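# Find the slack control line and open its clutch

## Task

Five control lines run into a grey console, and one has slipped free inside it so it carries no tension. This cannot be seen, but it can be found by handling the lines. Identify that line and use its red lever to open its clutch fully, so the clutch remains open once the gripper lets go. The task fails if any other clutch's lever is raised to the open position or close to it, even as a test, or if any other line is allowed to be drawn into the console. The result only counts if it holds without the robot. Finish by releasing and moving the arm away. Knocking or placing anything off the table also fails the task.

## Robot and tools

Robot: one 7-joint arm with a two-finger gripper and a single camera, cam_wrist (504x504, fisheye), mounted on the hand. The fingers point along the gripper's +z axis and close along its y axis.

Frame: the scene frame has its origin on the table top directly under the arm's base, +z up, and +y to the left when facing along +x. The base may be tilted against the table. end_effector_position (metres) and end_effector_quat_wxyz describe the gripper in this frame; the position is the point between the pads when closed and can be off, more so at long reach. Closed fingertips extend about 33 mm past it, open ones about 9 mm; closing pushes the tips about 24 mm further out, so keep that clearance above surfaces.

Joint order, used in every row and every per-joint list: waist, shoulder, upper arm roll, elbow, forearm roll, wrist pitch, wrist roll. Stated ranges (rad): waist -2.744 to 2.744, shoulder -1.784 to 1.784, upper arm roll -2.901 to 2.901, elbow -3.042 to -0.152, forearm roll -2.807 to 2.807, wrist pitch 0.544 to 4.517, wrist roll -3.016 to 3.016. Real ends may differ by up to 0.018 rad. A target more than 0.018 rad beyond a stated end, and further out than the joint currently is, gets the call refused; a target past the real end is clipped there and the result may say "joint sent to its limit" (absence of that line proves nothing).

A row is one flat list of 10 numbers: seven absolute joint target angles in radians (same units as Joint positions), then gripper position, force_limit and speed, each in [-1, 1]. position +1 = fully open (140 mm), about -0.8 = pads touching, -1 = close until blocked. force_limit: roughly 14 N at -1, 60 N at 0, 107 N at +1 (parts up to 40 mm wide). speed: gap changes about 30 mm/s at -1, 140 at 0, 250 at +1.

Tools:
- execute_actions(actions): a list of actions; each action is a list of up to 15 rows, each row run for one control step of 1/30 s. If fewer than 15 rows are given, the last row is repeated to fill the action. An empty list just returns the current state and images.
- move(target, speed, blocking): target is one absolute row as above. All joints travel from their current angles on paths finishing together, so the hand follows a curve and ignores obstacles. speed (rad/s, 0.01 to 2, default 0.5) caps the joint with the longest way to go; total duration is clamped to 0.5-10 s, stopping short if longer. Gripper values are applied at the start. With blocking=false the call returns after 0.5 s while the arm keeps going; until an end is reported, further rows and moves are refused, so use wait or stop. The result adds a move: line giving the outcome (done, off_target, moving, held, fault), limits=held or limits=none, and the joint furthest from its target.
- wait(seconds): 0 to 10; lets the scene run holding the last command, returning early if a running move ends.
- stop(): brakes a running move; needs some room, more when fast; fingers keep moving.
- zoom_image(camera, region): camera must be "cam_wrist"; region [x0, y0, x1, y1] in image pixels, top-left origin, at most 504 by 504.
- finished_scene(scene): the integer number of the scene being ended; irreversible, and the goal must still hold afterwards.

Motion limits: each step, targets are kept within a lead of the measured angle of 0.248 rad (waist, shoulder, upper arm roll, elbow), 0.677 (forearm roll), 0.715 (wrist pitch), 1.54 (wrist roll); and if the targets would move the gripper more than 70 mm from where it is, all are scaled back. Large changes therefore take several actions, and an unfinished motion may need re-commanding. To keep a joint still, resend its Joint targets value.

Result lines: state with pose, Joint positions and Joint velocities (rad, rad/s, joint order above), Joint targets (what joints are currently driven toward), object_status (0 moving, 1 blocked while opening, 2 blocked while closing = grasp, 3 reached the requested position or pads met), position_measured in counts (3 fully open, 230 pads together, not linear). Step readings for execute_actions calls, with HELD marking held-back steps. "joint command not followed" means the clearance check altered targets (mounting blocks count as arm). MOTOR HOT warns of overheating; OVER-TEMPERATURE FAULT means brakes were applied.

Gripping: send -1 and confirm object_status 2. Stalled fingers stay until the position number changes by at least 0.01 or the object yields. To squeeze harder while gripping, raise force_limit and toggle position between -1 and -0.98.

Faults: contact torque reaching a joint's limit (waist 35, shoulder 35, upper arm roll 32, elbow 30, forearm roll 12, wrist pitch 12, wrist roll 12 N m), or any external force reaching 40 N (held weight included), halts the arm for 10 seconds and drops the rest of the call. Faster moves and targets further past a contact press harder.

Camera: cam_wrist calibration K=[[236.515, 0, 251.529], [0, 236.278, 249.578], [0, 0, 1]], D=[0.12, 0, 0, 0], theta_max_deg=73.8; its pose follows the reported joints and may be slightly off.

Avoid: lifting any wrong lever near open, letting lines feed into the console, dropping or knocking items off the table, slams and hard pushes, and leaving the gripper holding the lever at the end.

Each tool is called after "Emit:" as name(argument=value, ...) on one line, values as JSON.

## Session

Emit:
execute_actions(actions=[])

Scene clock: 0.00 s.
end_effector_position=(+0.2520, +0.2948, +0.2543) position_measured=3 object_status=3 end_effector_quat_wxyz=(+0.420, +0.780, +0.463, +0.032)
Joint names: [waist, shoulder, upper arm roll, elbow, forearm roll, wrist pitch, wrist roll]
Joint positions: [ 1.22  -0.038  0.098 -2.216 -0.597  1.528 -1.116]
Joint velocities: [-0.001  0.    -0.    -0.     0.     0.001 -0.002]
Joint targets: [1.220 -0.038 0.098 -2.216 -0.597 1.528 -1.116]

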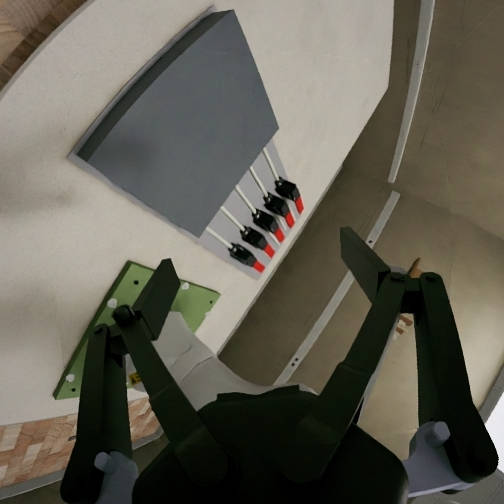

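Emit:
move(target=[-0.3,-0.3,0,-2.0,0,1.7,0.485,1,0,0], speed=0.8)

Scene clock: 3.90 s.
end_effector_position=(+0.4452, -0.1227, +0.3913) position_measured=3 object_status=3 end_effector_quat_wxyz=(-0.002, -0.398, +0.917, -0.005)
Joint names: [waist, shoulder, upper arm roll, elbow, forearm roll, wrist pitch, wrist roll]
Joint positions: [-0.298 -0.3   -0.002 -2.    -0.004  1.698  0.48 ]
Joint velocities: [ 0.002  0.    -0.     0.    -0.     0.     0.004]
Joint targets: [-0.300 -0.300 0.000 -2.000 0.000 1.700 0.485]
move: done; limits=none; farthest joint: the wrist roll, 0.005 radians from its target (1.601 radians at the start)
camera_calibration (this result's frames):
cam_wrist: T_world_to_cam=[[-0.593968, 0.804488, -0.000788382, 0.366949], [0.720027, 0.532045, 0.445521, -0.418626], [0.358836, 0.264057, -0.895271, 0.406606], [0, 0, 0, 1]] pos_world=[0.373474, -0.179845, 0.550818]

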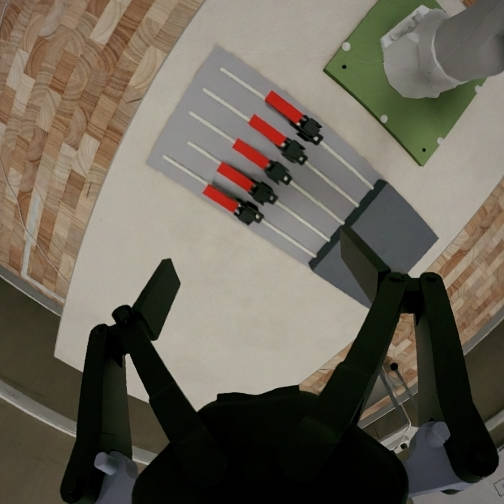

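Emit:
move(target=[-0.388,-0.308,0,-2.507,0,2.199,-0.36,1,0,0], speed=0.8)

Emit:
zoom_image(camera="cam_wrist", region=[100, 50, 400, 350])

Scene clock: 7.77 s.
end_effector_position=(+0.4011, -0.1504, +0.2002) position_measured=3 object_status=3 end_effector_quat_wxyz=(+0.003, +0.706, -0.708, +0.004)
Joint names: [waist, shoulder, upper arm roll, elbow, forearm roll, wrist pitch, wrist roll]
Joint positions: [-0.386 -0.307 -0.001 -2.506 -0.004  2.197 -0.355]
Joint velocities: [ 0.     0.     0.    -0.    -0.001  0.    -0.007]
Joint targets: [-0.388 -0.308 0.000 -2.507 0.000 2.199 -0.360]
move: done; limits=none; farthest joint: the wrist roll, 0.005 radians from its target (0.842 radians at the start)
camera_calibration (this result's frames):
cam_wrist: T_world_to_cam=[[-0.98269, 0.185176, 0.00547195, 0.424461], [0.168475, 0.880996, 0.442111, -0.0125616], [0.0770476, 0.43538, -0.896944, 0.397743], [0, 0, 0, 1]] pos_world=[0.388585, -0.240703, 0.359984]

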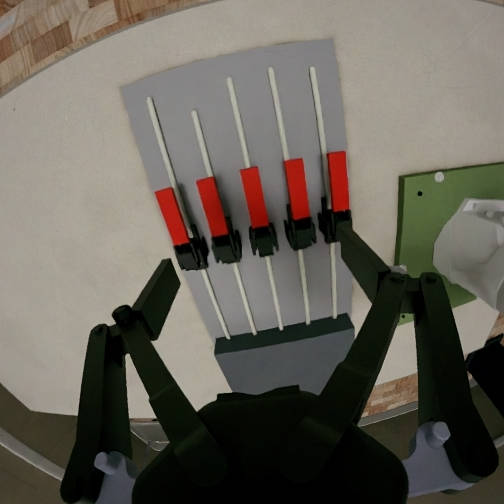

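Region (100, 50, 400, 350) of cam_wrist's 504x504 image, scaled by 1.680, with more detail than that image has.

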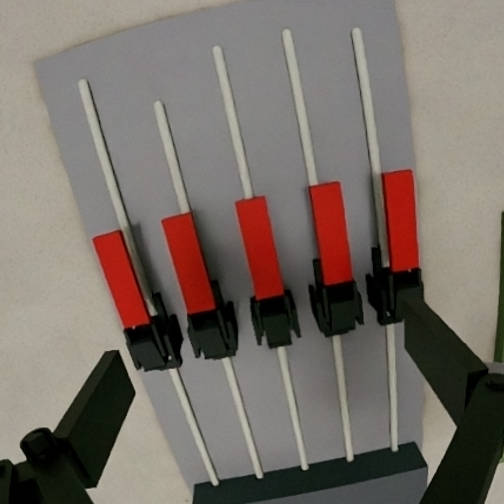

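Emit:
move(target=[-0.638,0.0436,0,-2.4127,0,2.456,-0.61,-0.35,0,0])

Scene clock: 10.30 s.
end_effector_position=(+0.4010, -0.2804, +0.1013) position_measured=173 object_status=3 end_effector_quat_wxyz=(+0.003, +0.706, -0.708, +0.003)
Joint names: [waist, shoulder, upper arm roll, elbow, forearm roll, wrist pitch, wrist roll]
Joint positions: [-0.636  0.043 -0.001 -2.414 -0.003  2.454 -0.605]
Joint velocities: [ 0.     0.001 -0.001  0.    -0.001  0.001 -0.004]
Joint targets: [-0.638 0.044 0.000 -2.413 0.000 2.456 -0.610]
move: done; limits=none; farthest joint: the wrist roll, 0.005 radians from its target (0.254 radians at the start)
camera_calibration (this result's frames):
cam_wrist: T_world_to_cam=[[-0.982751, 0.184841, 0.00587514, 0.448809], [0.168278, 0.880611, 0.442952, 0.145618], [0.0767019, 0.4363, -0.896526, 0.365972], [0, 0, 0, 1]] pos_world=[0.388492, -0.370865, 0.260965]

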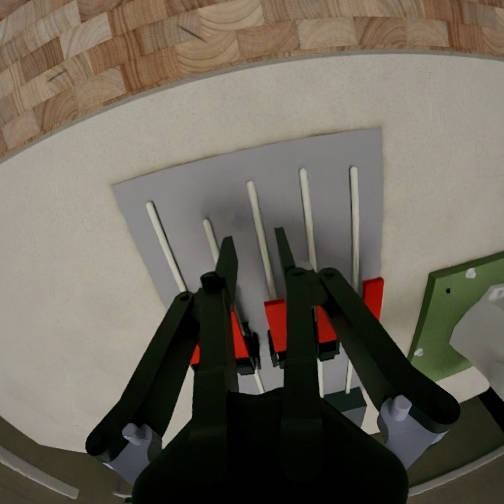

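Emit:
move(target=[-0.642,0.1635,0,-2.4396,0,2.603,-0.614,-0.35,0,0], speed=0.1)

Emit:
zoom_image(camera="cam_wrist", region=[130, 120, 380, 370])

Scene clock: 12.80 s.
end_effector_position=(+0.3989, -0.2815, +0.0473) position_measured=173 object_status=3 end_effector_quat_wxyz=(+0.003, +0.707, -0.707, +0.004)
Joint names: [waist, shoulder, upper arm roll, elbow, forearm roll, wrist pitch, wrist roll]
Joint positions: [-0.64   0.159 -0.001 -2.439 -0.003  2.597 -0.611]
Joint velocities: [-0.001  0.001 -0.001 -0.    -0.001  0.005 -0.001]
Joint targets: [-0.642 0.163 0.000 -2.440 0.000 2.603 -0.614]
move: done; limits=none; farthest joint: the wrist pitch, 0.006 radians from its target (0.149 radians at the start)
camera_calibration (this result's frames):
cam_wrist: T_world_to_cam=[[-0.983277, 0.182056, 0.00465056, 0.446802], [0.165271, 0.881316, 0.442682, 0.172185], [0.0764942, 0.436047, -0.896667, 0.318247], [0, 0, 0, 1]] pos_world=[0.386529, -0.371863, 0.20706]

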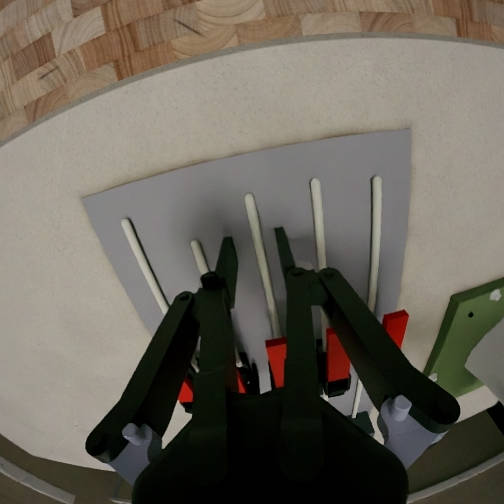

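Region (130, 120, 380, 370) of cam_wrist's 504x504 image, scaled by 2.016, with more detail than that image has.

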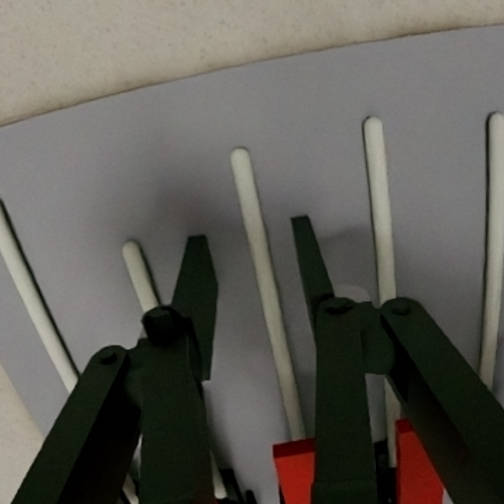

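Emit:
move(target=[-0.642,0.1635,0,-2.4396,0,2.603,-0.614,-1,0,-0.5], speed=0.1)

Scene clock: 13.67 s.
end_effector_position=(+0.4006, -0.2824, +0.0480) position_measured=225 object_status=2 end_effector_quat_wxyz=(+0.002, +0.707, -0.707, +0.007)
Joint names: [waist, shoulder, upper arm roll, elbow, forearm roll, wrist pitch, wrist roll]
Joint positions: [-0.64   0.159 -0.001 -2.438 -0.003  2.601 -0.611]
Joint velocities: [-0.     0.     0.001 -0.001  0.001 -0.     0.001]
Joint targets: [-0.642 0.163 0.000 -2.440 0.000 2.603 -0.614]
move: done; limits=none; farthest joint: the shoulder, 0.004 radians from its target (0.004 radians at the start)
camera_calibration (this result's frames):
cam_wrist: T_world_to_cam=[[-0.983368, 0.181624, -0.000259368, 0.448748], [0.162919, 0.882723, 0.440747, 0.17386], [0.0802791, 0.433374, -0.897631, 0.31693], [0, 0, 0, 1]] pos_world=[0.387516, -0.372323, 0.207974]

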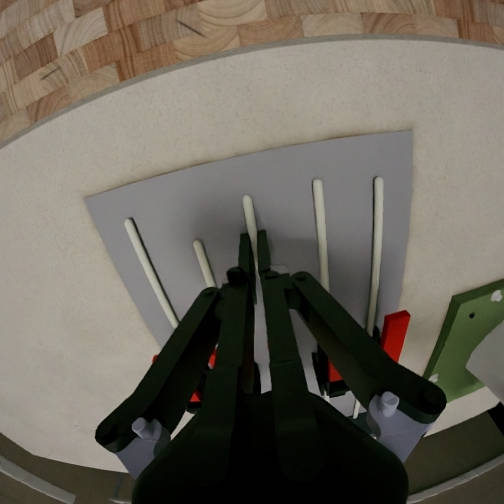

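Emit:
move(target=[-0.6585,0.173,0,-2.4194,0,2.5925,-0.63,-1,0,-0.5], speed=0.03)

Scene clock: 14.93 s.
end_effector_position=(+0.4009, -0.2829, +0.0478) position_measured=225 object_status=2 end_effector_quat_wxyz=(+0.002, +0.710, -0.704, +0.001)
Joint names: [waist, shoulder, upper arm roll, elbow, forearm roll, wrist pitch, wrist roll]
Joint positions: [-0.649  0.167  0.006 -2.423  0.     2.582 -0.625]
Joint velocities: [-0.002 -0.     0.001  0.001  0.    -0.    -0.005]
Joint targets: [-0.659 0.173 0.000 -2.419 0.000 2.592 -0.630]
move: done; limits=none; farthest joint: the waist, 0.010 radians from its target (0.019 radians at the start)
camera_calibration (this result's frames):
cam_wrist: T_world_to_cam=[[-0.984804, 0.173414, 0.00940932, 0.44695], [0.159211, 0.87985, 0.44779, 0.174709], [0.0693743, 0.442484, -0.894089, 0.323688], [0, 0, 0, 1]] pos_world=[0.389887, -0.374452, 0.206968]

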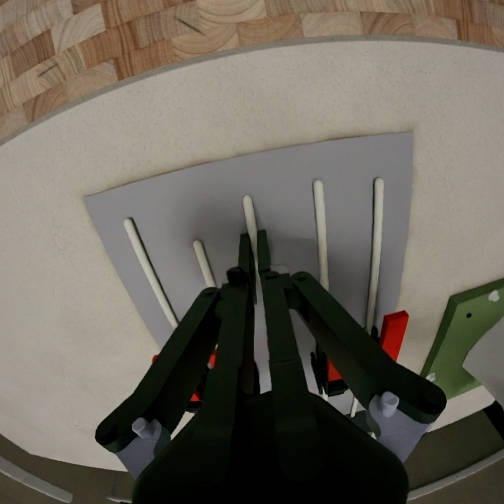

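Emit:
move(target=[-0.675,0.183,0,-2.3991,0,2.582,-0.647,-1,0,-0.5], speed=0.03)

Scene clock: 16.30 s.
end_effector_position=(+0.4012, -0.2835, +0.0476) position_measured=225 object_status=2 end_effector_quat_wxyz=(+0.001, +0.714, -0.700, -0.007)
Joint names: [waist, shoulder, upper arm roll, elbow, forearm roll, wrist pitch, wrist roll]
Joint positions: [-0.658  0.176  0.013 -2.406  0.005  2.56  -0.641]
Joint velocities: [ 0.001  0.     0.001  0.001  0.    -0.001 -0.005]
Joint targets: [-0.675 0.183 0.000 -2.399 0.000 2.582 -0.647]
move: off_target; limits=none; farthest joint: the wrist pitch, 0.022 radians from its target (0.000 radians at the start)
camera_calibration (this result's frames):
cam_wrist: T_world_to_cam=[[-0.986474, 0.162657, 0.0202926, 0.444435], [0.153907, 0.8765, 0.456136, 0.176009], [0.0564071, 0.453089, -0.889679, 0.33175], [0, 0, 0, 1]] pos_world=[0.392622, -0.376875, 0.205848]

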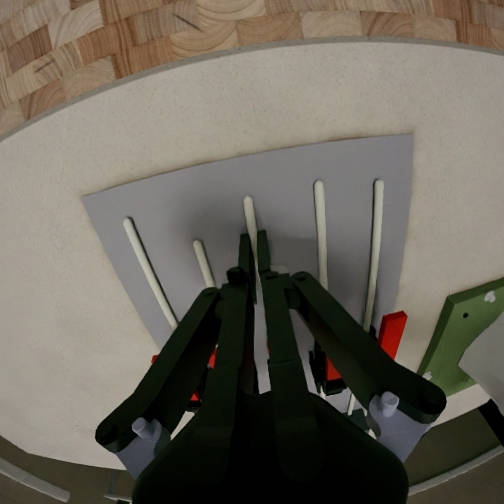

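Emit:
move(target=[-0.642,0.1635,0,-2.4396,0,2.603,-0.614,-1,0,-0.5], speed=0.1)

Emit:
move(target=[-0.642,0.1635,0,-2.4396,0,2.603,-0.614,-0.35,0,0])

Emit:
move(target=[-0.642,0.0995,0,-2.4276,0,2.527,-0.614,-0.35,0,0], speed=0.3)

Emit:
move(target=[-0.7135,-0.0158,0,-2.578,0,2.562,-0.6855,-0.35,0,0], speed=0.3)

Emit:
move(target=[-0.7135,0.0632,0,-2.5851,0,2.648,-0.6855,-0.35,0,0], speed=0.1)

Emit:
move(target=[-0.7135,0.0632,0,-2.5851,0,2.648,-0.6855,-1,0,-0.5])

Emit:
move(target=[-0.7475,0.0876,0,-2.5427,0,2.630,-0.7195,-1,0,-0.5], speed=0.04)

Scene clock: 18.20 s.
end_effector_position=(+0.4009, -0.2825, +0.0479) position_measured=225 object_status=2 end_effector_quat_wxyz=(+0.000, +0.708, -0.706, +0.006)
Joint names: [waist, shoulder, upper arm roll, elbow, forearm roll, wrist pitch, wrist roll]
Joint positions: [-0.644  0.16   0.002 -2.436  0.004  2.601 -0.62 ]
Joint velocities: [-0.001  0.    -0.    -0.    -0.001  0.001  0.007]
Joint targets: [-0.642 0.163 0.000 -2.440 0.000 2.603 -0.614]
move: done; limits=none; farthest joint: the wrist roll, 0.006 radians from its target (0.029 radians at the start)
camera_calibration (this result's frames):
cam_wrist: T_world_to_cam=[[-0.983589, 0.180416, -0.00160933, 0.448901], [0.160943, 0.881388, 0.444131, 0.174213], [0.0815468, 0.436583, -0.895961, 0.317172], [0, 0, 0, 1]] pos_world=[0.387631, -0.37301, 0.207523]

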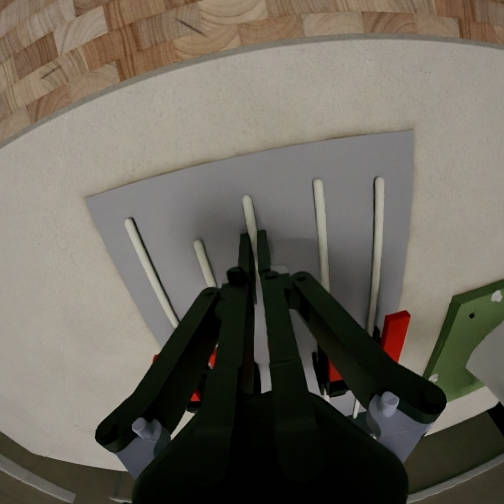

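Scene clock: 18.90 s.
end_effector_position=(+0.4006, -0.2823, +0.0475) position_measured=173 object_status=3 end_effector_quat_wxyz=(+0.000, +0.707, -0.707, +0.006)
Joint names: [waist, shoulder, upper arm roll, elbow, forearm roll, wrist pitch, wrist roll]
Joint positions: [-0.644  0.161  0.002 -2.437  0.004  2.602 -0.618]
Joint velocities: [-0.001 -0.    -0.    -0.002  0.     0.001  0.002]
Joint targets: [-0.642 0.163 0.000 -2.440 0.000 2.603 -0.614]
move: done; limits=none; farthest joint: the forearm roll, 0.004 radians from its target (0.004 radians at the start)
camera_calibration (this result's frames):
cam_wrist: T_world_to_cam=[[-0.983303, 0.181969, -0.00141132, 0.448881], [0.162412, 0.881072, 0.444223, 0.173575], [0.0820781, 0.436577, -0.895915, 0.316483], [0, 0, 0, 1]] pos_world=[0.387219, -0.372783, 0.207069]

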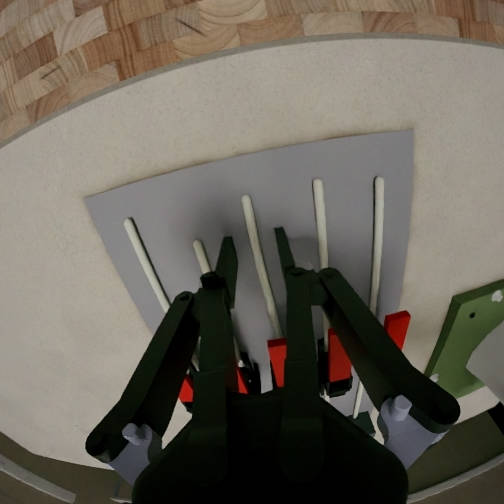

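Scene clock: 19.97 s.
end_effector_position=(+0.4007, -0.2821, +0.0739) position_measured=173 object_status=3 end_effector_quat_wxyz=(+0.000, +0.707, -0.707, +0.005)
Joint names: [waist, shoulder, upper arm roll, elbow, forearm roll, wrist pitch, wrist roll]
Joint positions: [-0.644  0.101  0.002 -2.428  0.004  2.53  -0.617]
Joint velocities: [ 0.    -0.     0.     0.001 -0.001 -0.003 -0.   ]
Joint targets: [-0.642 0.100 0.000 -2.428 0.000 2.527 -0.614]
move: done; limits=none; farthest joint: the forearm roll, 0.004 radians from its target (0.004 radians at the start)
camera_calibration (this result's frames):
cam_wrist: T_world_to_cam=[[-0.983198, 0.182537, 0.000975675, 0.448876], [0.163867, 0.880252, 0.445314, 0.160768], [0.0804276, 0.437992, -0.895374, 0.341152], [0, 0, 0, 1]] pos_world=[0.387551, -0.372875, 0.233429]

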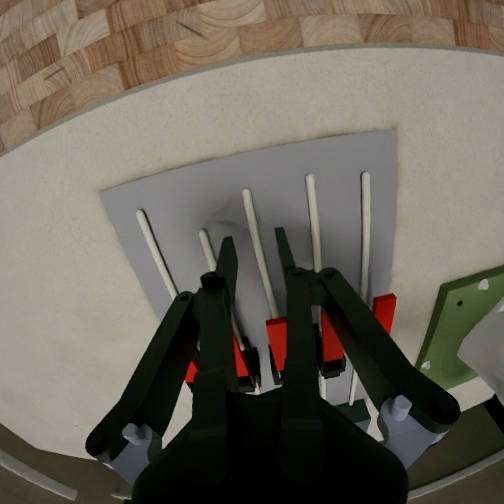

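Scene clock: 21.37 s.
end_effector_position=(+0.3445, -0.2798, +0.0748) position_measured=173 object_status=3 end_effector_quat_wxyz=(+0.001, +0.705, -0.709, +0.003)
Joint names: [waist, shoulder, upper arm roll, elbow, forearm roll, wrist pitch, wrist roll]
Joint positions: [-0.711 -0.014  0.001 -2.577  0.004  2.56  -0.68 ]
Joint velocities: [-0.     0.001  0.     0.001  0.001  0.001 -0.006]
Joint targets: [-0.714 -0.016 0.000 -2.578 0.000 2.562 -0.685]
move: done; limits=none; farthest joint: the wrist roll, 0.005 radians from its target (0.068 radians at the start)
camera_calibration (this result's frames):
cam_wrist: T_world_to_cam=[[-0.982146, 0.188076, 0.00410753, 0.394207], [0.170087, 0.878453, 0.446531, 0.164792], [0.0803735, 0.439257, -0.894759, 0.345746], [0, 0, 0, 1]] pos_world=[0.331352, -0.370774, 0.234155]

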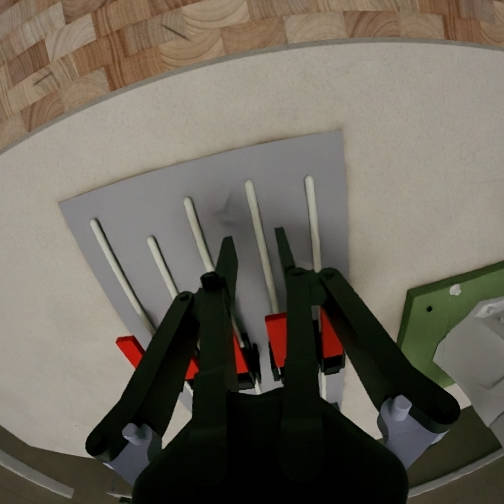

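Scene clock: 22.77 s.
end_effector_position=(+0.3448, -0.2803, +0.0466) position_measured=173 object_status=3 end_effector_quat_wxyz=(+0.001, +0.706, -0.709, +0.004)
Joint names: [waist, shoulder, upper arm roll, elbow, forearm roll, wrist pitch, wrist roll]
Joint positions: [-0.712  0.06   0.001 -2.584  0.003  2.642 -0.683]
Joint velocities: [ 0.001  0.001 -0.001 -0.001  0.001  0.004 -0.001]
Joint targets: [-0.714 0.063 0.000 -2.585 0.000 2.648 -0.685]
move: done; limits=none; farthest joint: the wrist pitch, 0.006 radians from its target (0.088 radians at the start)
camera_calibration (this result's frames):
cam_wrist: T_world_to_cam=[[-0.982523, 0.186115, 0.00318721, 0.394288], [0.167988, 0.879196, 0.445864, 0.178751], [0.0801797, 0.438607, -0.895095, 0.320565], [0, 0, 0, 1]] pos_world=[0.331666, -0.371142, 0.205981]

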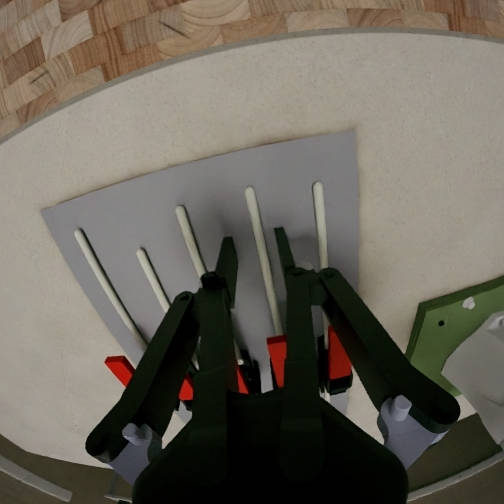

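Scene clock: 23.47 s.
end_effector_position=(+0.3461, -0.2814, +0.0473) position_measured=225 object_status=2 end_effector_quat_wxyz=(+0.001, +0.706, -0.709, +0.006)
Joint names: [waist, shoulder, upper arm roll, elbow, forearm roll, wrist pitch, wrist roll]
Joint positions: [-0.712  0.059  0.001 -2.583  0.003  2.646 -0.683]
Joint velocities: [-0.001  0.002 -0.002 -0.002 -0.001  0.    -0.002]
Joint targets: [-0.714 0.063 0.000 -2.585 0.000 2.648 -0.685]
move: done; limits=none; farthest joint: the shoulder, 0.004 radians from its target (0.004 radians at the start)
camera_calibration (this result's frames):
cam_wrist: T_world_to_cam=[[-0.982532, 0.186088, -0.00102027, 0.396032], [0.166313, 0.88055, 0.443814, 0.180231], [0.0834872, 0.435892, -0.896118, 0.319726], [0, 0, 0, 1]] pos_world=[0.332447, -0.371766, 0.206927]

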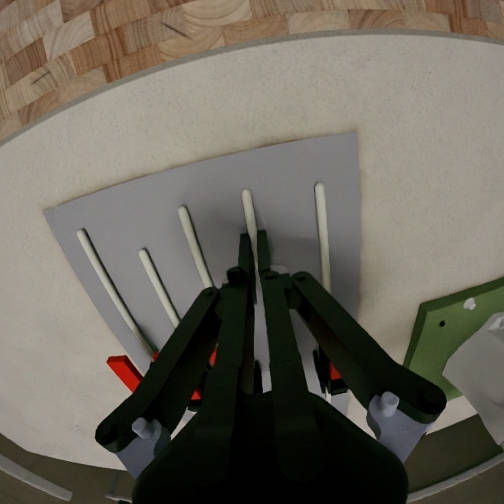

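Scene clock: 34.57 s.
end_effector_position=(+0.3473, -0.2818, +0.0473) position_measured=225 object_status=2 end_effector_quat_wxyz=(+0.001, +0.713, -0.701, -0.007)
Joint names: [waist, shoulder, upper arm roll, elbow, forearm roll, wrist pitch, wrist roll]
Joint positions: [-0.726  0.076  0.015 -2.552  0.006  2.605 -0.706]
Joint velocities: [ 0.001  0.001 -0.001 -0.001 -0.001 -0.001 -0.002]
Joint targets: [-0.727 0.077 0.014 -2.552 0.005 2.607 -0.706]
FORCE FAULT: contact force on the arm reached its limit, and the arm stopped for 10 seconds. The contact can be on any part of the arm, not only on its tool. That time counts as 20 of the actions that you can send in this scene. The arm's remaining commands of this call were not run. The arm holds still and accepts commands again. Move the arm away from the contact; if what it grips holds it there, let go first. Pushing or pulling that hard again can fault the arm again.
move: fault; limits=none; farthest joint: the wrist pitch, 0.025 radians from its target (0.016 radians at the start)
camera_calibration (this result's frames):
cam_wrist: T_world_to_cam=[[-0.986122, 0.164749, 0.0205026, 0.391452], [0.155817, 0.875809, 0.456814, 0.182102], [0.0573034, 0.453669, -0.889326, 0.333606], [0, 0, 0, 1]] pos_world=[0.338529, -0.375325, 0.205472]

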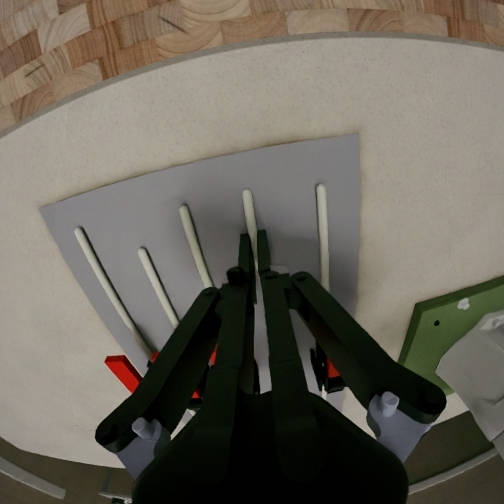

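Emit:
move(target=[-0.727,0.077,0.014,-2.552,0.005,2.607,-0.706,-0.35,0,0])

Emit:
move(target=[-0.7135,-0.141,0,-2.544,0,2.403,-0.6855,-0.35,0,0], speed=0.4)

Emit:
move(target=[0.012,-0.3662,0,-2.77,0,2.404,0.04,0.23,0,0], speed=0.6)

Scene clock: 36.77 s.
end_effector_position=(+0.3473, -0.2818, +0.0473) position_measured=173 object_status=3 end_effector_quat_wxyz=(+0.001, +0.713, -0.701, -0.007)
Joint names: [waist, shoulder, upper arm roll, elbow, forearm roll, wrist pitch, wrist roll]
Joint positions: [-0.726  0.075  0.015 -2.552  0.006  2.605 -0.706]
Joint velocities: [ 0.    -0.    -0.     0.002 -0.001 -0.     0.   ]
Joint targets: [-0.727 0.077 0.014 -2.552 0.005 2.607 -0.706]
move: done; limits=none; farthest joint: the shoulder, 0.002 radians from its target (0.001 radians at the start)
camera_calibration (this result's frames):
cam_wrist: T_world_to_cam=[[-0.986122, 0.164749, 0.0205099, 0.391448], [0.15582, 0.875808, 0.456816, 0.182076], [0.0572972, 0.453672, -0.889325, 0.333654], [0, 0, 0, 1]] pos_world=[0.338528, -0.375324, 0.205523]

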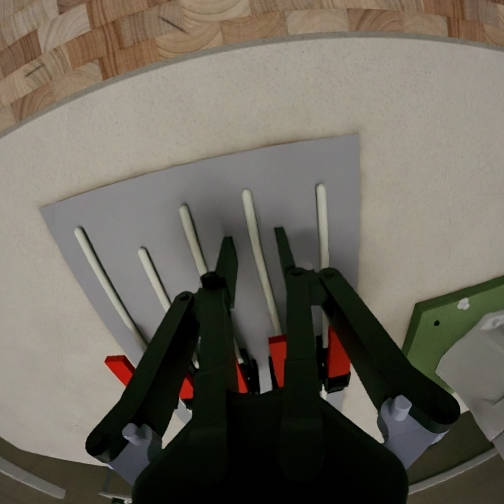

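Scene clock: 38.10 s.
end_effector_position=(+0.3446, -0.2812, +0.1302) position_measured=173 object_status=3 end_effector_quat_wxyz=(+0.000, +0.707, -0.707, +0.005)
Joint names: [waist, shoulder, upper arm roll, elbow, forearm roll, wrist pitch, wrist roll]
Joint positions: [-0.716 -0.14   0.002 -2.543  0.004  2.406 -0.69 ]
Joint velocities: [ 0.     0.001  0.001 -0.001  0.    -0.004  0.003]
Joint targets: [-0.714 -0.141 0.000 -2.544 0.000 2.403 -0.685]
move: done; limits=none; farthest joint: the forearm roll, 0.004 radians from its target (0.006 radians at the start)
camera_calibration (this result's frames):
cam_wrist: T_world_to_cam=[[-0.983347, 0.181736, -0.000257473, 0.39357], [0.162671, 0.880817, 0.444635, 0.144718], [0.0810329, 0.437188, -0.895712, 0.39528], [0, 0, 0, 1]] pos_world=[0.331444, -0.371808, 0.289812]

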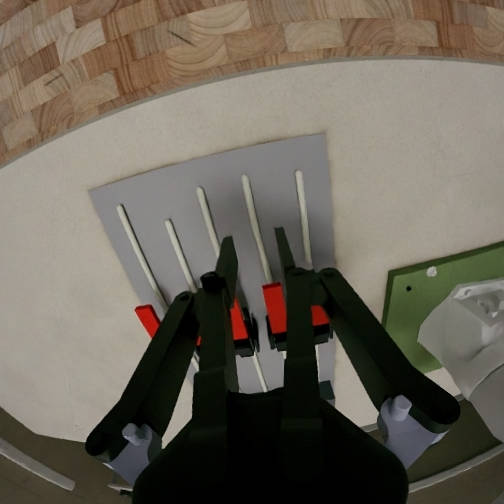

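Scene clock: 40.80 s.
end_effector_position=(+0.3713, +0.0157, +0.1277) position_measured=100 object_status=3 end_effector_quat_wxyz=(+0.001, +0.708, -0.707, +0.004)
Joint names: [waist, shoulder, upper arm roll, elbow, forearm roll, wrist pitch, wrist roll]
Joint positions: [ 0.01  -0.365  0.001 -2.769  0.003  2.406  0.035]
Joint velocities: [-0.     0.     0.    -0.001  0.    -0.002  0.006]
Joint targets: [0.012 -0.366 0.000 -2.770 0.000 2.404 0.040]
move: done; limits=none; farthest joint: the wrist roll, 0.005 radians from its target (0.730 radians at the start)
camera_calibration (this result's frames):
cam_wrist: T_world_to_cam=[[-0.983499, 0.180905, 0.00189995, 0.365578], [0.162781, 0.880289, 0.445638, -0.120201], [0.0789455, 0.438593, -0.895211, 0.261715], [0, 0, 0, 1]] pos_world=[0.358451, -0.0751098, 0.287161]

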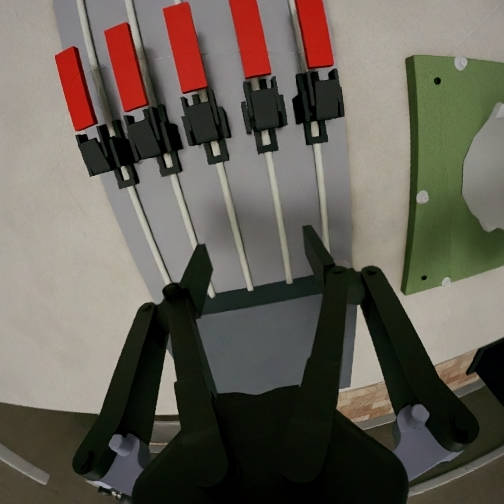

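Emit:
move(target=[0.012,-0.1244,0,-2.8279,0,2.7035,0.04,0.23,-1,0], speed=0.2)

Emit:
move(target=[0.012,-0.1244,0,-2.8279,0,2.7035,0.04,-0.5,-1,-0.8])

Scene clock: 43.37 s.
end_effector_position=(+0.3681, +0.0147, +0.0434) position_measured=100 object_status=3 end_effector_quat_wxyz=(+0.001, +0.707, -0.707, +0.004)
Joint names: [waist, shoulder, upper arm roll, elbow, forearm roll, wrist pitch, wrist roll]
Joint positions: [ 0.01  -0.126  0.001 -2.827  0.003  2.701  0.037]
Joint velocities: [-0.     0.     0.001 -0.    -0.     0.005 -0.001]
Joint targets: [0.012 -0.124 0.000 -2.828 0.000 2.704 0.040]
move: done; limits=none; farthest joint: the forearm roll, 0.003 radians from its target (0.003 radians at the start)
camera_calibration (this result's frames):
cam_wrist: T_world_to_cam=[[-0.983109, 0.182991, 0.00319353, 0.362547], [0.165277, 0.880178, 0.444939, -0.0820654], [0.0786091, 0.437952, -0.895555, 0.187129], [0, 0, 0, 1]] pos_world=[0.355276, -0.076064, 0.20294]

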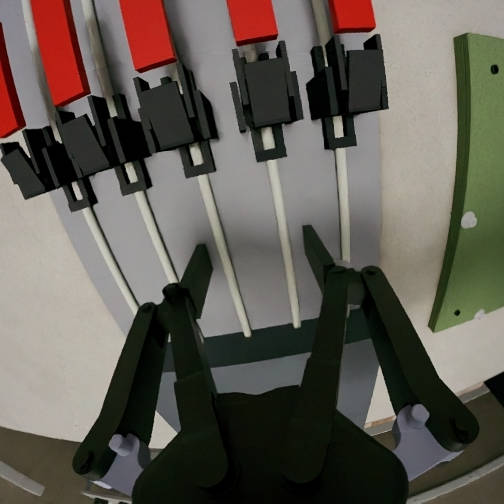

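Scene clock: 44.67 s.
end_effector_position=(+0.3723, +0.0139, +0.0456) position_measured=192 object_status=0 end_effector_quat_wxyz=(-0.003, +0.706, -0.708, +0.008)
Joint names: [waist, shoulder, upper arm roll, elbow, forearm roll, wrist pitch, wrist roll]
Joint positions: [ 0.01  -0.128 -0.001 -2.825  0.002  2.708  0.037]
Joint velocities: [-0.001  0.     0.     0.001  0.001  0.    -0.001]
Joint targets: [0.012 -0.124 0.000 -2.828 0.000 2.704 0.040]
move: done; limits=none; farthest joint: the shoulder, 0.004 radians from its target (0.002 radians at the start)
camera_calibration (this result's frames):
cam_wrist: T_world_to_cam=[[-0.982838, 0.18431, -0.00767929, 0.367252], [0.16151, 0.879879, 0.446909, -0.0817443], [0.0891266, 0.437999, -0.894546, 0.185084], [0, 0, 0, 1]] pos_world=[0.357656, -0.0768295, 0.204919]

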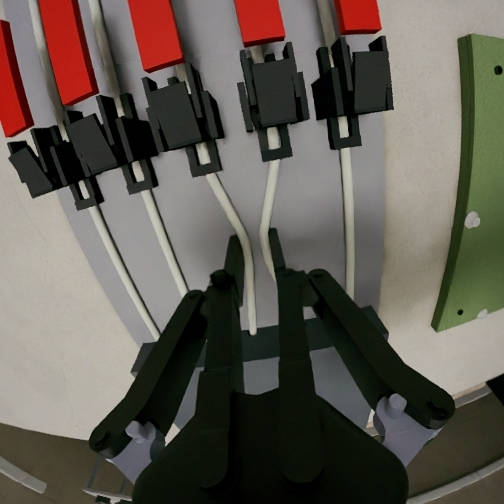

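The hand shifted toward L3, which suggests L2 is slack. I'll release and look.

Emit:
move(target=[0.012,-0.1244,0,-2.8279,0,2.7035,0.04,0.23,-1,-0.3])

Scene clock: 47.90 s.
end_effector_position=(+0.3695, +0.0140, +0.0439) position_measured=100 object_status=0 end_effector_quat_wxyz=(-0.000, +0.706, -0.708, +0.005)
Joint names: [waist, shoulder, upper arm roll, elbow, forearm roll, wrist pitch, wrist roll]
Joint positions: [ 0.01  -0.126 -0.001 -2.827  0.002  2.705  0.037]
Joint velocities: [-0.001 -0.001 -0.    -0.     0.    -0.001  0.003]
Joint targets: [0.012 -0.124 0.000 -2.828 0.000 2.704 0.040]
move: done; limits=none; farthest joint: the wrist roll, 0.003 radians from its target (0.003 radians at the start)
camera_calibration (this result's frames):
cam_wrist: T_world_to_cam=[[-0.982953, 0.183857, -0.000857399, 0.364184], [0.164228, 0.880085, 0.44551, -0.0815271], [0.0826648, 0.437774, -0.895277, 0.18622], [0, 0, 0, 1]] pos_world=[0.35597, -0.0767293, 0.203352]

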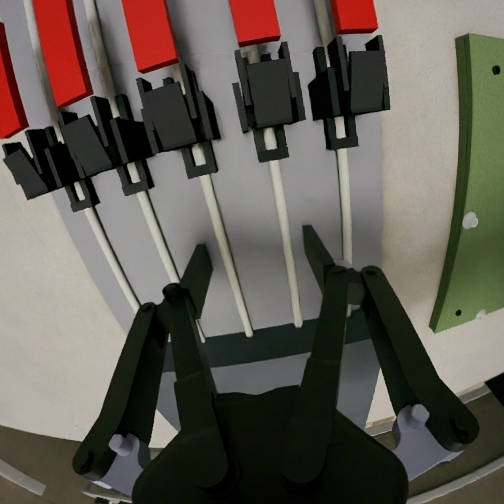

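Emit:
move(target=[0.012,-0.2358,0,-2.8174,0,2.5816,0.04,0.23,-1,0], speed=0.3)

Emit:
move(target=[0.003,0.061,0,-2.4632,0,2.524,0.031,0.23,-1,0])

Emit:
move(target=[0.003,0.137,0,-2.4712,0,2.608,0.031,0.23,-1,0], speed=0.15)

Emit:
move(target=[0.003,0.137,0,-2.4712,0,2.608,0.031,-0.5,-1,-0.8])

Emit:
move(target=[0.003,0.137,0,-2.4712,0,2.608,0.031,0.23,-1,-0.3])

Scene clock: 49.57 s.
end_effector_position=(+0.3679, +0.0143, +0.0762) position_measured=100 object_status=3 end_effector_quat_wxyz=(+0.001, +0.707, -0.708, +0.004)
Joint names: [waist, shoulder, upper arm roll, elbow, forearm roll, wrist pitch, wrist roll]
Joint positions: [ 0.01  -0.234 -0.001 -2.818  0.002  2.584  0.037]
Joint velocities: [ 0.001  0.     0.001  0.     0.001 -0.003 -0.   ]
Joint targets: [0.012 -0.236 0.000 -2.817 0.000 2.582 0.040]
move: done; limits=none; farthest joint: the wrist pitch, 0.003 radians from its target (0.123 radians at the start)
camera_calibration (this result's frames):
cam_wrist: T_world_to_cam=[[-0.982963, 0.183786, 0.00242114, 0.362351], [0.165634, 0.88001, 0.445137, -0.0964658], [0.0796796, 0.437955, -0.895459, 0.216287], [0, 0, 0, 1]] pos_world=[0.354922, -0.0764279, 0.235739]

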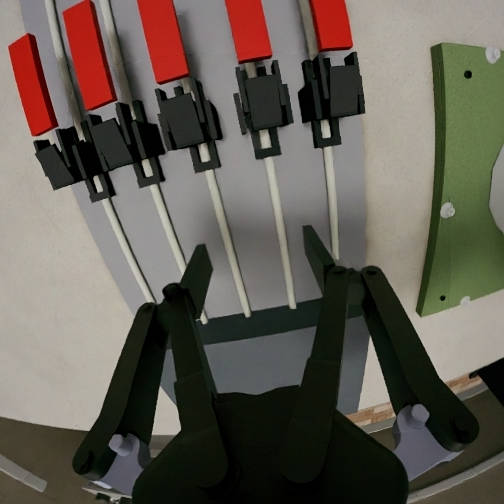

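Scene clock: 50.87 s.
end_effector_position=(+0.4792, +0.0158, +0.0777) position_measured=100 object_status=3 end_effector_quat_wxyz=(+0.000, +0.705, -0.709, +0.005)
Joint names: [waist, shoulder, upper arm roll, elbow, forearm roll, wrist pitch, wrist roll]
Joint positions: [ 0.005  0.059 -0.001 -2.464  0.002  2.527  0.035]
Joint velocities: [ 0.    -0.001  0.001  0.001 -0.001 -0.004 -0.001]
Joint targets: [0.003 0.061 0.000 -2.463 0.000 2.524 0.031]
move: done; limits=none; farthest joint: the wrist roll, 0.004 radians from its target (0.006 radians at the start)
camera_calibration (this result's frames):
cam_wrist: T_world_to_cam=[[-0.982378, 0.186906, 0.000205514, 0.471287], [0.167431, 0.879524, 0.445425, -0.117749], [0.0830722, 0.43761, -0.895319, 0.206473], [0, 0, 0, 1]] pos_world=[0.465545, -0.0748781, 0.237211]

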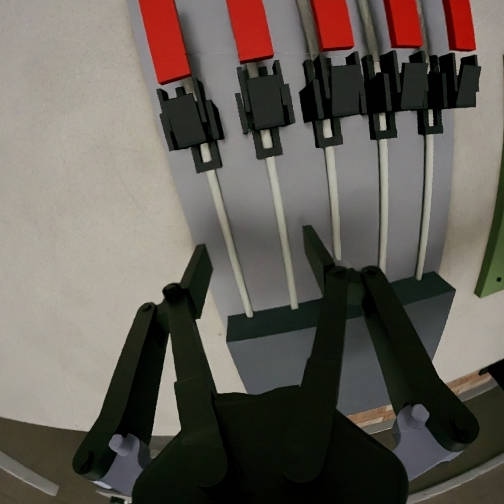

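Scene clock: 52.03 s.
end_effector_position=(+0.4786, +0.0154, +0.0458) position_measured=100 object_status=3 end_effector_quat_wxyz=(+0.002, +0.705, -0.709, +0.004)
Joint names: [waist, shoulder, upper arm roll, elbow, forearm roll, wrist pitch, wrist roll]
Joint positions: [ 0.005  0.136 -0.001 -2.471  0.002  2.605  0.034]
Joint velocities: [ 0.001  0.001 -0.001 -0.001 -0.     0.004 -0.001]
Joint targets: [0.003 0.137 0.000 -2.471 0.000 2.608 0.031]
move: done; limits=none; farthest joint: the wrist pitch, 0.003 radians from its target (0.081 radians at the start)
camera_calibration (this result's frames):
cam_wrist: T_world_to_cam=[[-0.982383, 0.186835, 0.00396195, 0.470633], [0.169095, 0.879683, 0.444482, -0.103848], [0.0795595, 0.437322, -0.895779, 0.179794], [0, 0, 0, 1]] pos_world=[0.465598, -0.0752054, 0.205349]

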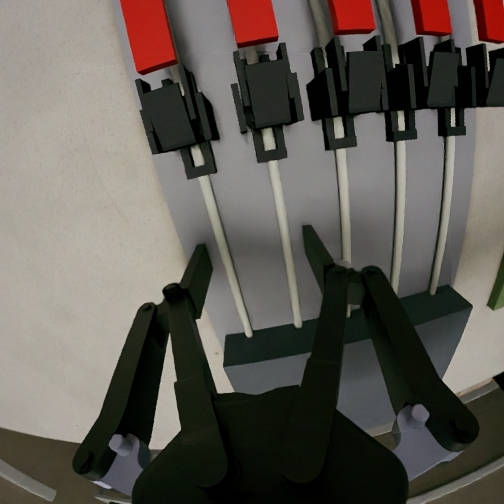

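Scene clock: 53.33 s.
end_effector_position=(+0.4808, +0.0139, +0.0474) position_measured=192 object_status=0 end_effector_quat_wxyz=(-0.001, +0.705, -0.710, +0.006)
Joint names: [waist, shoulder, upper arm roll, elbow, forearm roll, wrist pitch, wrist roll]
Joint positions: [ 0.002  0.134 -0.001 -2.47   0.002  2.608  0.034]
Joint velocities: [ 0.001  0.001 -0.    -0.001  0.    -0.     0.002]
Joint targets: [0.003 0.137 0.000 -2.471 0.000 2.608 0.031]
move: done; limits=none; farthest joint: the shoulder, 0.003 radians from its target (0.001 radians at the start)
camera_calibration (this result's frames):
cam_wrist: T_world_to_cam=[[-0.98194, 0.18918, -0.00200986, 0.473103], [0.168481, 0.879234, 0.445602, -0.103386], [0.0860661, 0.437216, -0.895229, 0.178558], [0, 0, 0, 1]] pos_world=[0.466609, -0.0766698, 0.20687]

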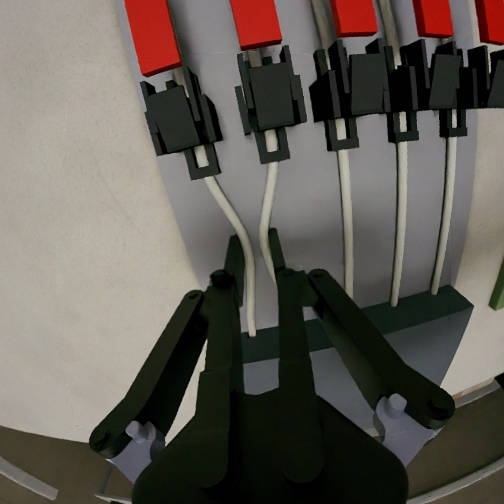

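Scene clock: 54.07 s.
end_effector_position=(+0.4788, +0.0139, +0.0459) position_measured=100 object_status=0 end_effector_quat_wxyz=(+0.001, +0.705, -0.710, +0.004)
Joint names: [waist, shoulder, upper arm roll, elbow, forearm roll, wrist pitch, wrist roll]
Joint positions: [ 0.002  0.135 -0.001 -2.471  0.002  2.606  0.034]
Joint velocities: [-0.    -0.    -0.001  0.001  0.001  0.001 -0.001]
Joint targets: [0.003 0.137 0.000 -2.471 0.000 2.608 0.031]
move: done; limits=none; farthest joint: the wrist roll, 0.003 radians from its target (0.003 radians at the start)
camera_calibration (this result's frames):
cam_wrist: T_world_to_cam=[[-0.981936, 0.189185, 0.00318228, 0.470941], [0.170851, 0.879297, 0.444574, -0.103458], [0.0813085, 0.437087, -0.895736, 0.179756], [0, 0, 0, 1]] pos_world=[0.465495, -0.0766938, 0.20551]

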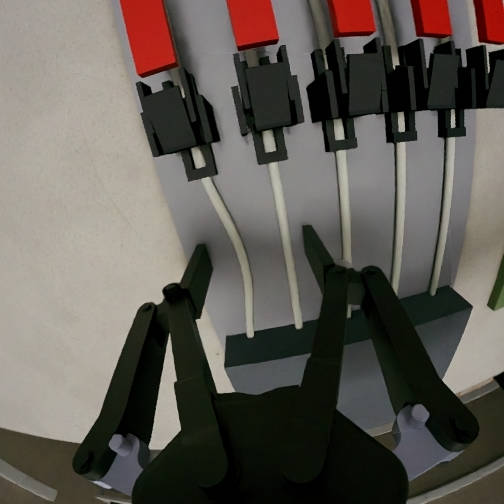

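Emit:
move(target=[0.003,-0.0337,0,-2.4374,0,2.4037,0.031,0.23,-1,0], speed=0.4)

Emit:
move(target=[-0.389,0.134,0,-2.228,0,2.362,-0.361,-0.22,-1,0])

Scene clock: 55.80 s.
end_effector_position=(+0.4794, +0.0147, +0.1222) position_measured=100 object_status=3 end_effector_quat_wxyz=(+0.000, +0.705, -0.710, +0.005)
Joint names: [waist, shoulder, upper arm roll, elbow, forearm roll, wrist pitch, wrist roll]
Joint positions: [ 0.002 -0.033 -0.001 -2.437  0.002  2.406  0.034]
Joint velocities: [ 0.     0.001 -0.001  0.001 -0.001 -0.004  0.   ]
Joint targets: [0.003 -0.034 0.000 -2.437 0.000 2.404 0.031]
move: done; limits=none; farthest joint: the wrist pitch, 0.003 radians from its target (0.202 radians at the start)
camera_calibration (this result's frames):
cam_wrist: T_world_to_cam=[[-0.981988, 0.188939, 0.000741557, 0.471405], [0.169474, 0.879071, 0.445548, -0.137663], [0.0835297, 0.437649, -0.895258, 0.246514], [0, 0, 0, 1]] pos_world=[0.465654, -0.0759378, 0.281679]

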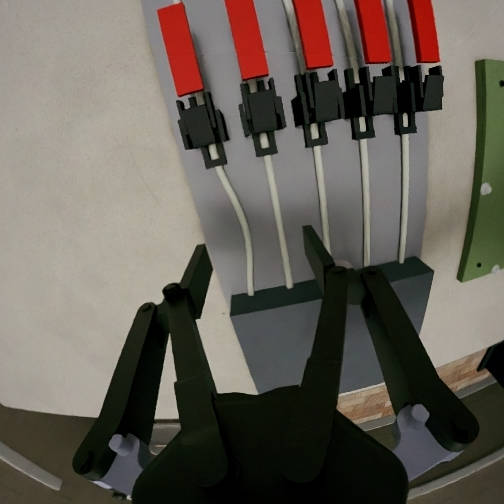

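Scene clock: 57.97 s.
end_effector_position=(+0.5056, -0.1906, +0.1216) position_measured=157 object_status=3 end_effector_quat_wxyz=(+0.001, +0.704, -0.710, +0.005)
Joint names: [waist, shoulder, upper arm roll, elbow, forearm roll, wrist pitch, wrist roll]
Joint positions: [-0.388  0.132 -0.002 -2.229  0.002  2.364 -0.356]
Joint velocities: [ 0.001  0.    -0.    -0.001  0.     0.    -0.007]
Joint targets: [-0.389 0.134 0.000 -2.228 0.000 2.362 -0.361]
move: done; limits=none; farthest joint: the wrist roll, 0.005 radians from its target (0.395 radians at the start)
camera_calibration (this result's frames):
cam_wrist: T_world_to_cam=[[-0.981842, 0.189698, 0.000153315, 0.53602], [0.169988, 0.879465, 0.444574, 0.0385616], [0.0842001, 0.436528, -0.895742, 0.333163], [0, 0, 0, 1]] pos_world=[0.49168, -0.281031, 0.281203]

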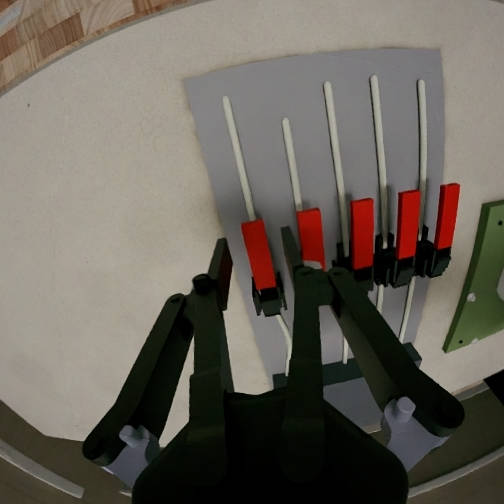

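Emit:
move(target=[-0.389,0.2094,0,-2.2498,0,2.459,-0.361,-0.22,-1,0], speed=0.1)

Emit:
move(target=[-0.389,0.2094,0,-2.2498,0,2.459,-0.361,-1,-0.6,-0.6])

Scene clock: 59.70 s.
end_effector_position=(+0.5051, -0.1907, +0.0807) position_measured=157 object_status=3 end_effector_quat_wxyz=(+0.001, +0.705, -0.709, +0.004)
Joint names: [waist, shoulder, upper arm roll, elbow, forearm roll, wrist pitch, wrist roll]
Joint positions: [-0.388  0.208 -0.002 -2.249  0.002  2.456 -0.358]
Joint velocities: [0.001 0.001 0.    0.002 0.001 0.005 0.001]
Joint targets: [-0.389 0.209 0.000 -2.250 0.000 2.459 -0.361]
move: done; limits=none; farthest joint: the wrist pitch, 0.003 radians from its target (0.095 radians at the start)
camera_calibration (this result's frames):
cam_wrist: T_world_to_cam=[[-0.982132, 0.188161, 0.00359424, 0.535234], [0.170087, 0.879296, 0.44487, 0.0569084], [0.0805466, 0.437532, -0.895588, 0.298603], [0, 0, 0, 1]] pos_world=[0.491939, -0.281398, 0.240185]

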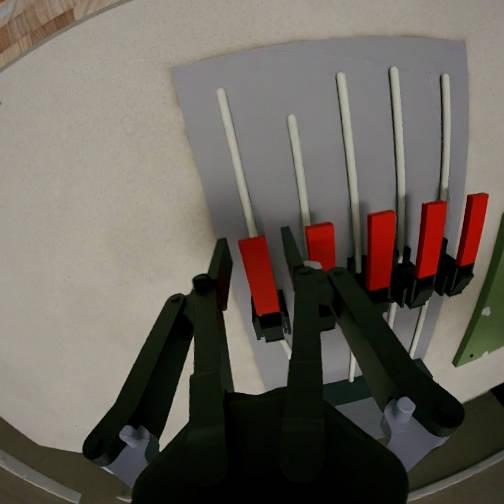

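Scene clock: 60.40 s.
end_effector_position=(+0.5055, -0.1908, +0.0808) position_measured=199 object_status=2 end_effector_quat_wxyz=(+0.001, +0.707, -0.707, +0.004)
Joint names: [waist, shoulder, upper arm roll, elbow, forearm roll, wrist pitch, wrist roll]
Joint positions: [-0.388  0.208 -0.001 -2.249  0.002  2.457 -0.363]
Joint velocities: [-0.    -0.001 -0.     0.001  0.    -0.    -0.003]
Joint targets: [-0.389 0.209 0.000 -2.250 0.000 2.459 -0.361]
move: done; limits=none; farthest joint: the forearm roll, 0.002 radians from its target (0.002 radians at the start)
camera_calibration (this result's frames):
cam_wrist: T_world_to_cam=[[-0.983254, 0.182219, 0.00261763, 0.535121], [0.164364, 0.88052, 0.444601, 0.0599504], [0.07871, 0.437586, -0.895725, 0.299648], [0, 0, 0, 1]] pos_world=[0.492721, -0.281418, 0.240347]

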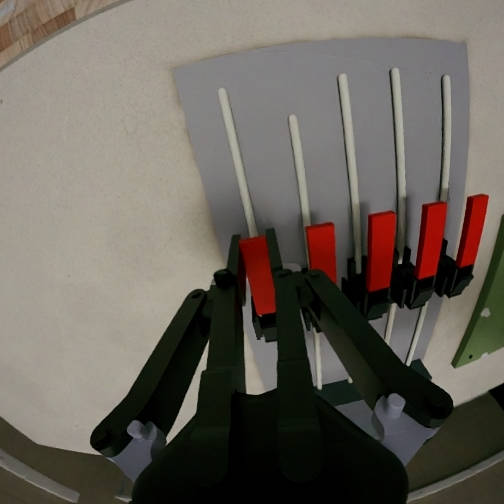

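Emit:
move(target=[-0.386,0.1717,0,-2.240,0,2.4115,-0.358,-1,-0.6,-0.6], speed=0.05)

Scene clock: 61.77 s.
end_effector_position=(+0.5052, -0.1872, +0.0956) position_measured=199 object_status=2 end_effector_quat_wxyz=(+0.002, +0.708, -0.706, +0.003)
Joint names: [waist, shoulder, upper arm roll, elbow, forearm roll, wrist pitch, wrist roll]
Joint positions: [-0.385  0.179  0.001 -2.243  0.002  2.418 -0.36 ]
Joint velocities: [ 0.002 -0.     0.001  0.003 -0.    -0.003  0.002]
Joint targets: [-0.386 0.172 0.000 -2.240 0.000 2.412 -0.358]
move: done; limits=none; farthest joint: the shoulder, 0.007 radians from its target (0.037 radians at the start)
camera_calibration (this result's frames):
cam_wrist: T_world_to_cam=[[-0.983724, 0.179584, 0.00607207, 0.533575], [0.16343, 0.88017, 0.445635, 0.050615], [0.0746845, 0.439375, -0.895194, 0.313668], [0, 0, 0, 1]] pos_world=[0.493192, -0.278189, 0.254998]

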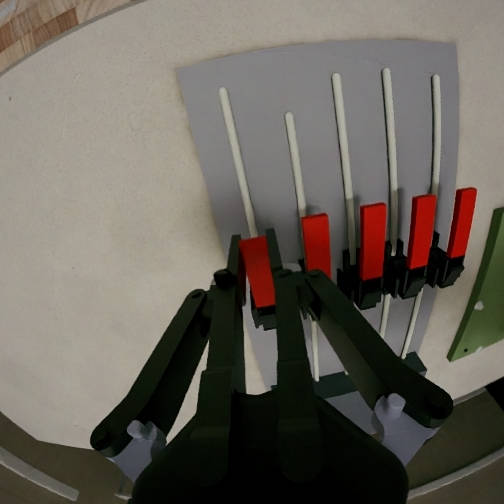

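Emit:
move(target=[-0.361,0.1148,0,-2.2453,0,2.36,-0.333,-1,-0.6,-0.6], speed=0.05)

Scene clock: 63.63 s.
end_effector_position=(+0.5047, -0.1745, +0.1197) position_measured=199 object_status=2 end_effector_quat_wxyz=(+0.001, +0.706, -0.709, +0.003)
Joint names: [waist, shoulder, upper arm roll, elbow, forearm roll, wrist pitch, wrist roll]
Joint positions: [-0.363  0.122  0.001 -2.247  0.002  2.367 -0.332]
Joint velocities: [ 0.    -0.    -0.002  0.001 -0.    -0.001  0.003]
Joint targets: [-0.361 0.115 0.000 -2.245 0.000 2.360 -0.333]
move: done; limits=none; farthest joint: the shoulder, 0.008 radians from its target (0.064 radians at the start)
camera_calibration (this result's frames):
cam_wrist: T_world_to_cam=[[-0.982476, 0.186332, 0.00469691, 0.531383], [0.168892, 0.879292, 0.445332, 0.0258976], [0.0788495, 0.438321, -0.895353, 0.327503], [0, 0, 0, 1]] pos_world=[0.491873, -0.265336, 0.279202]

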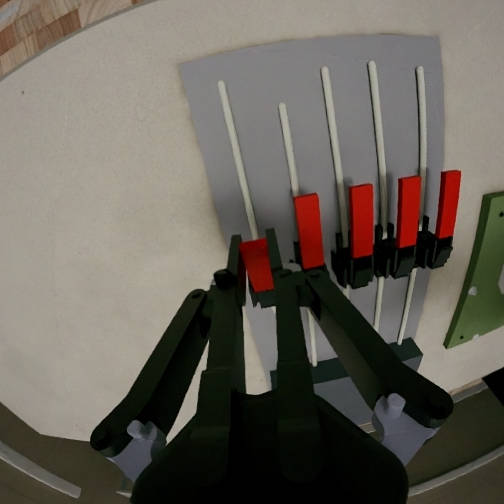

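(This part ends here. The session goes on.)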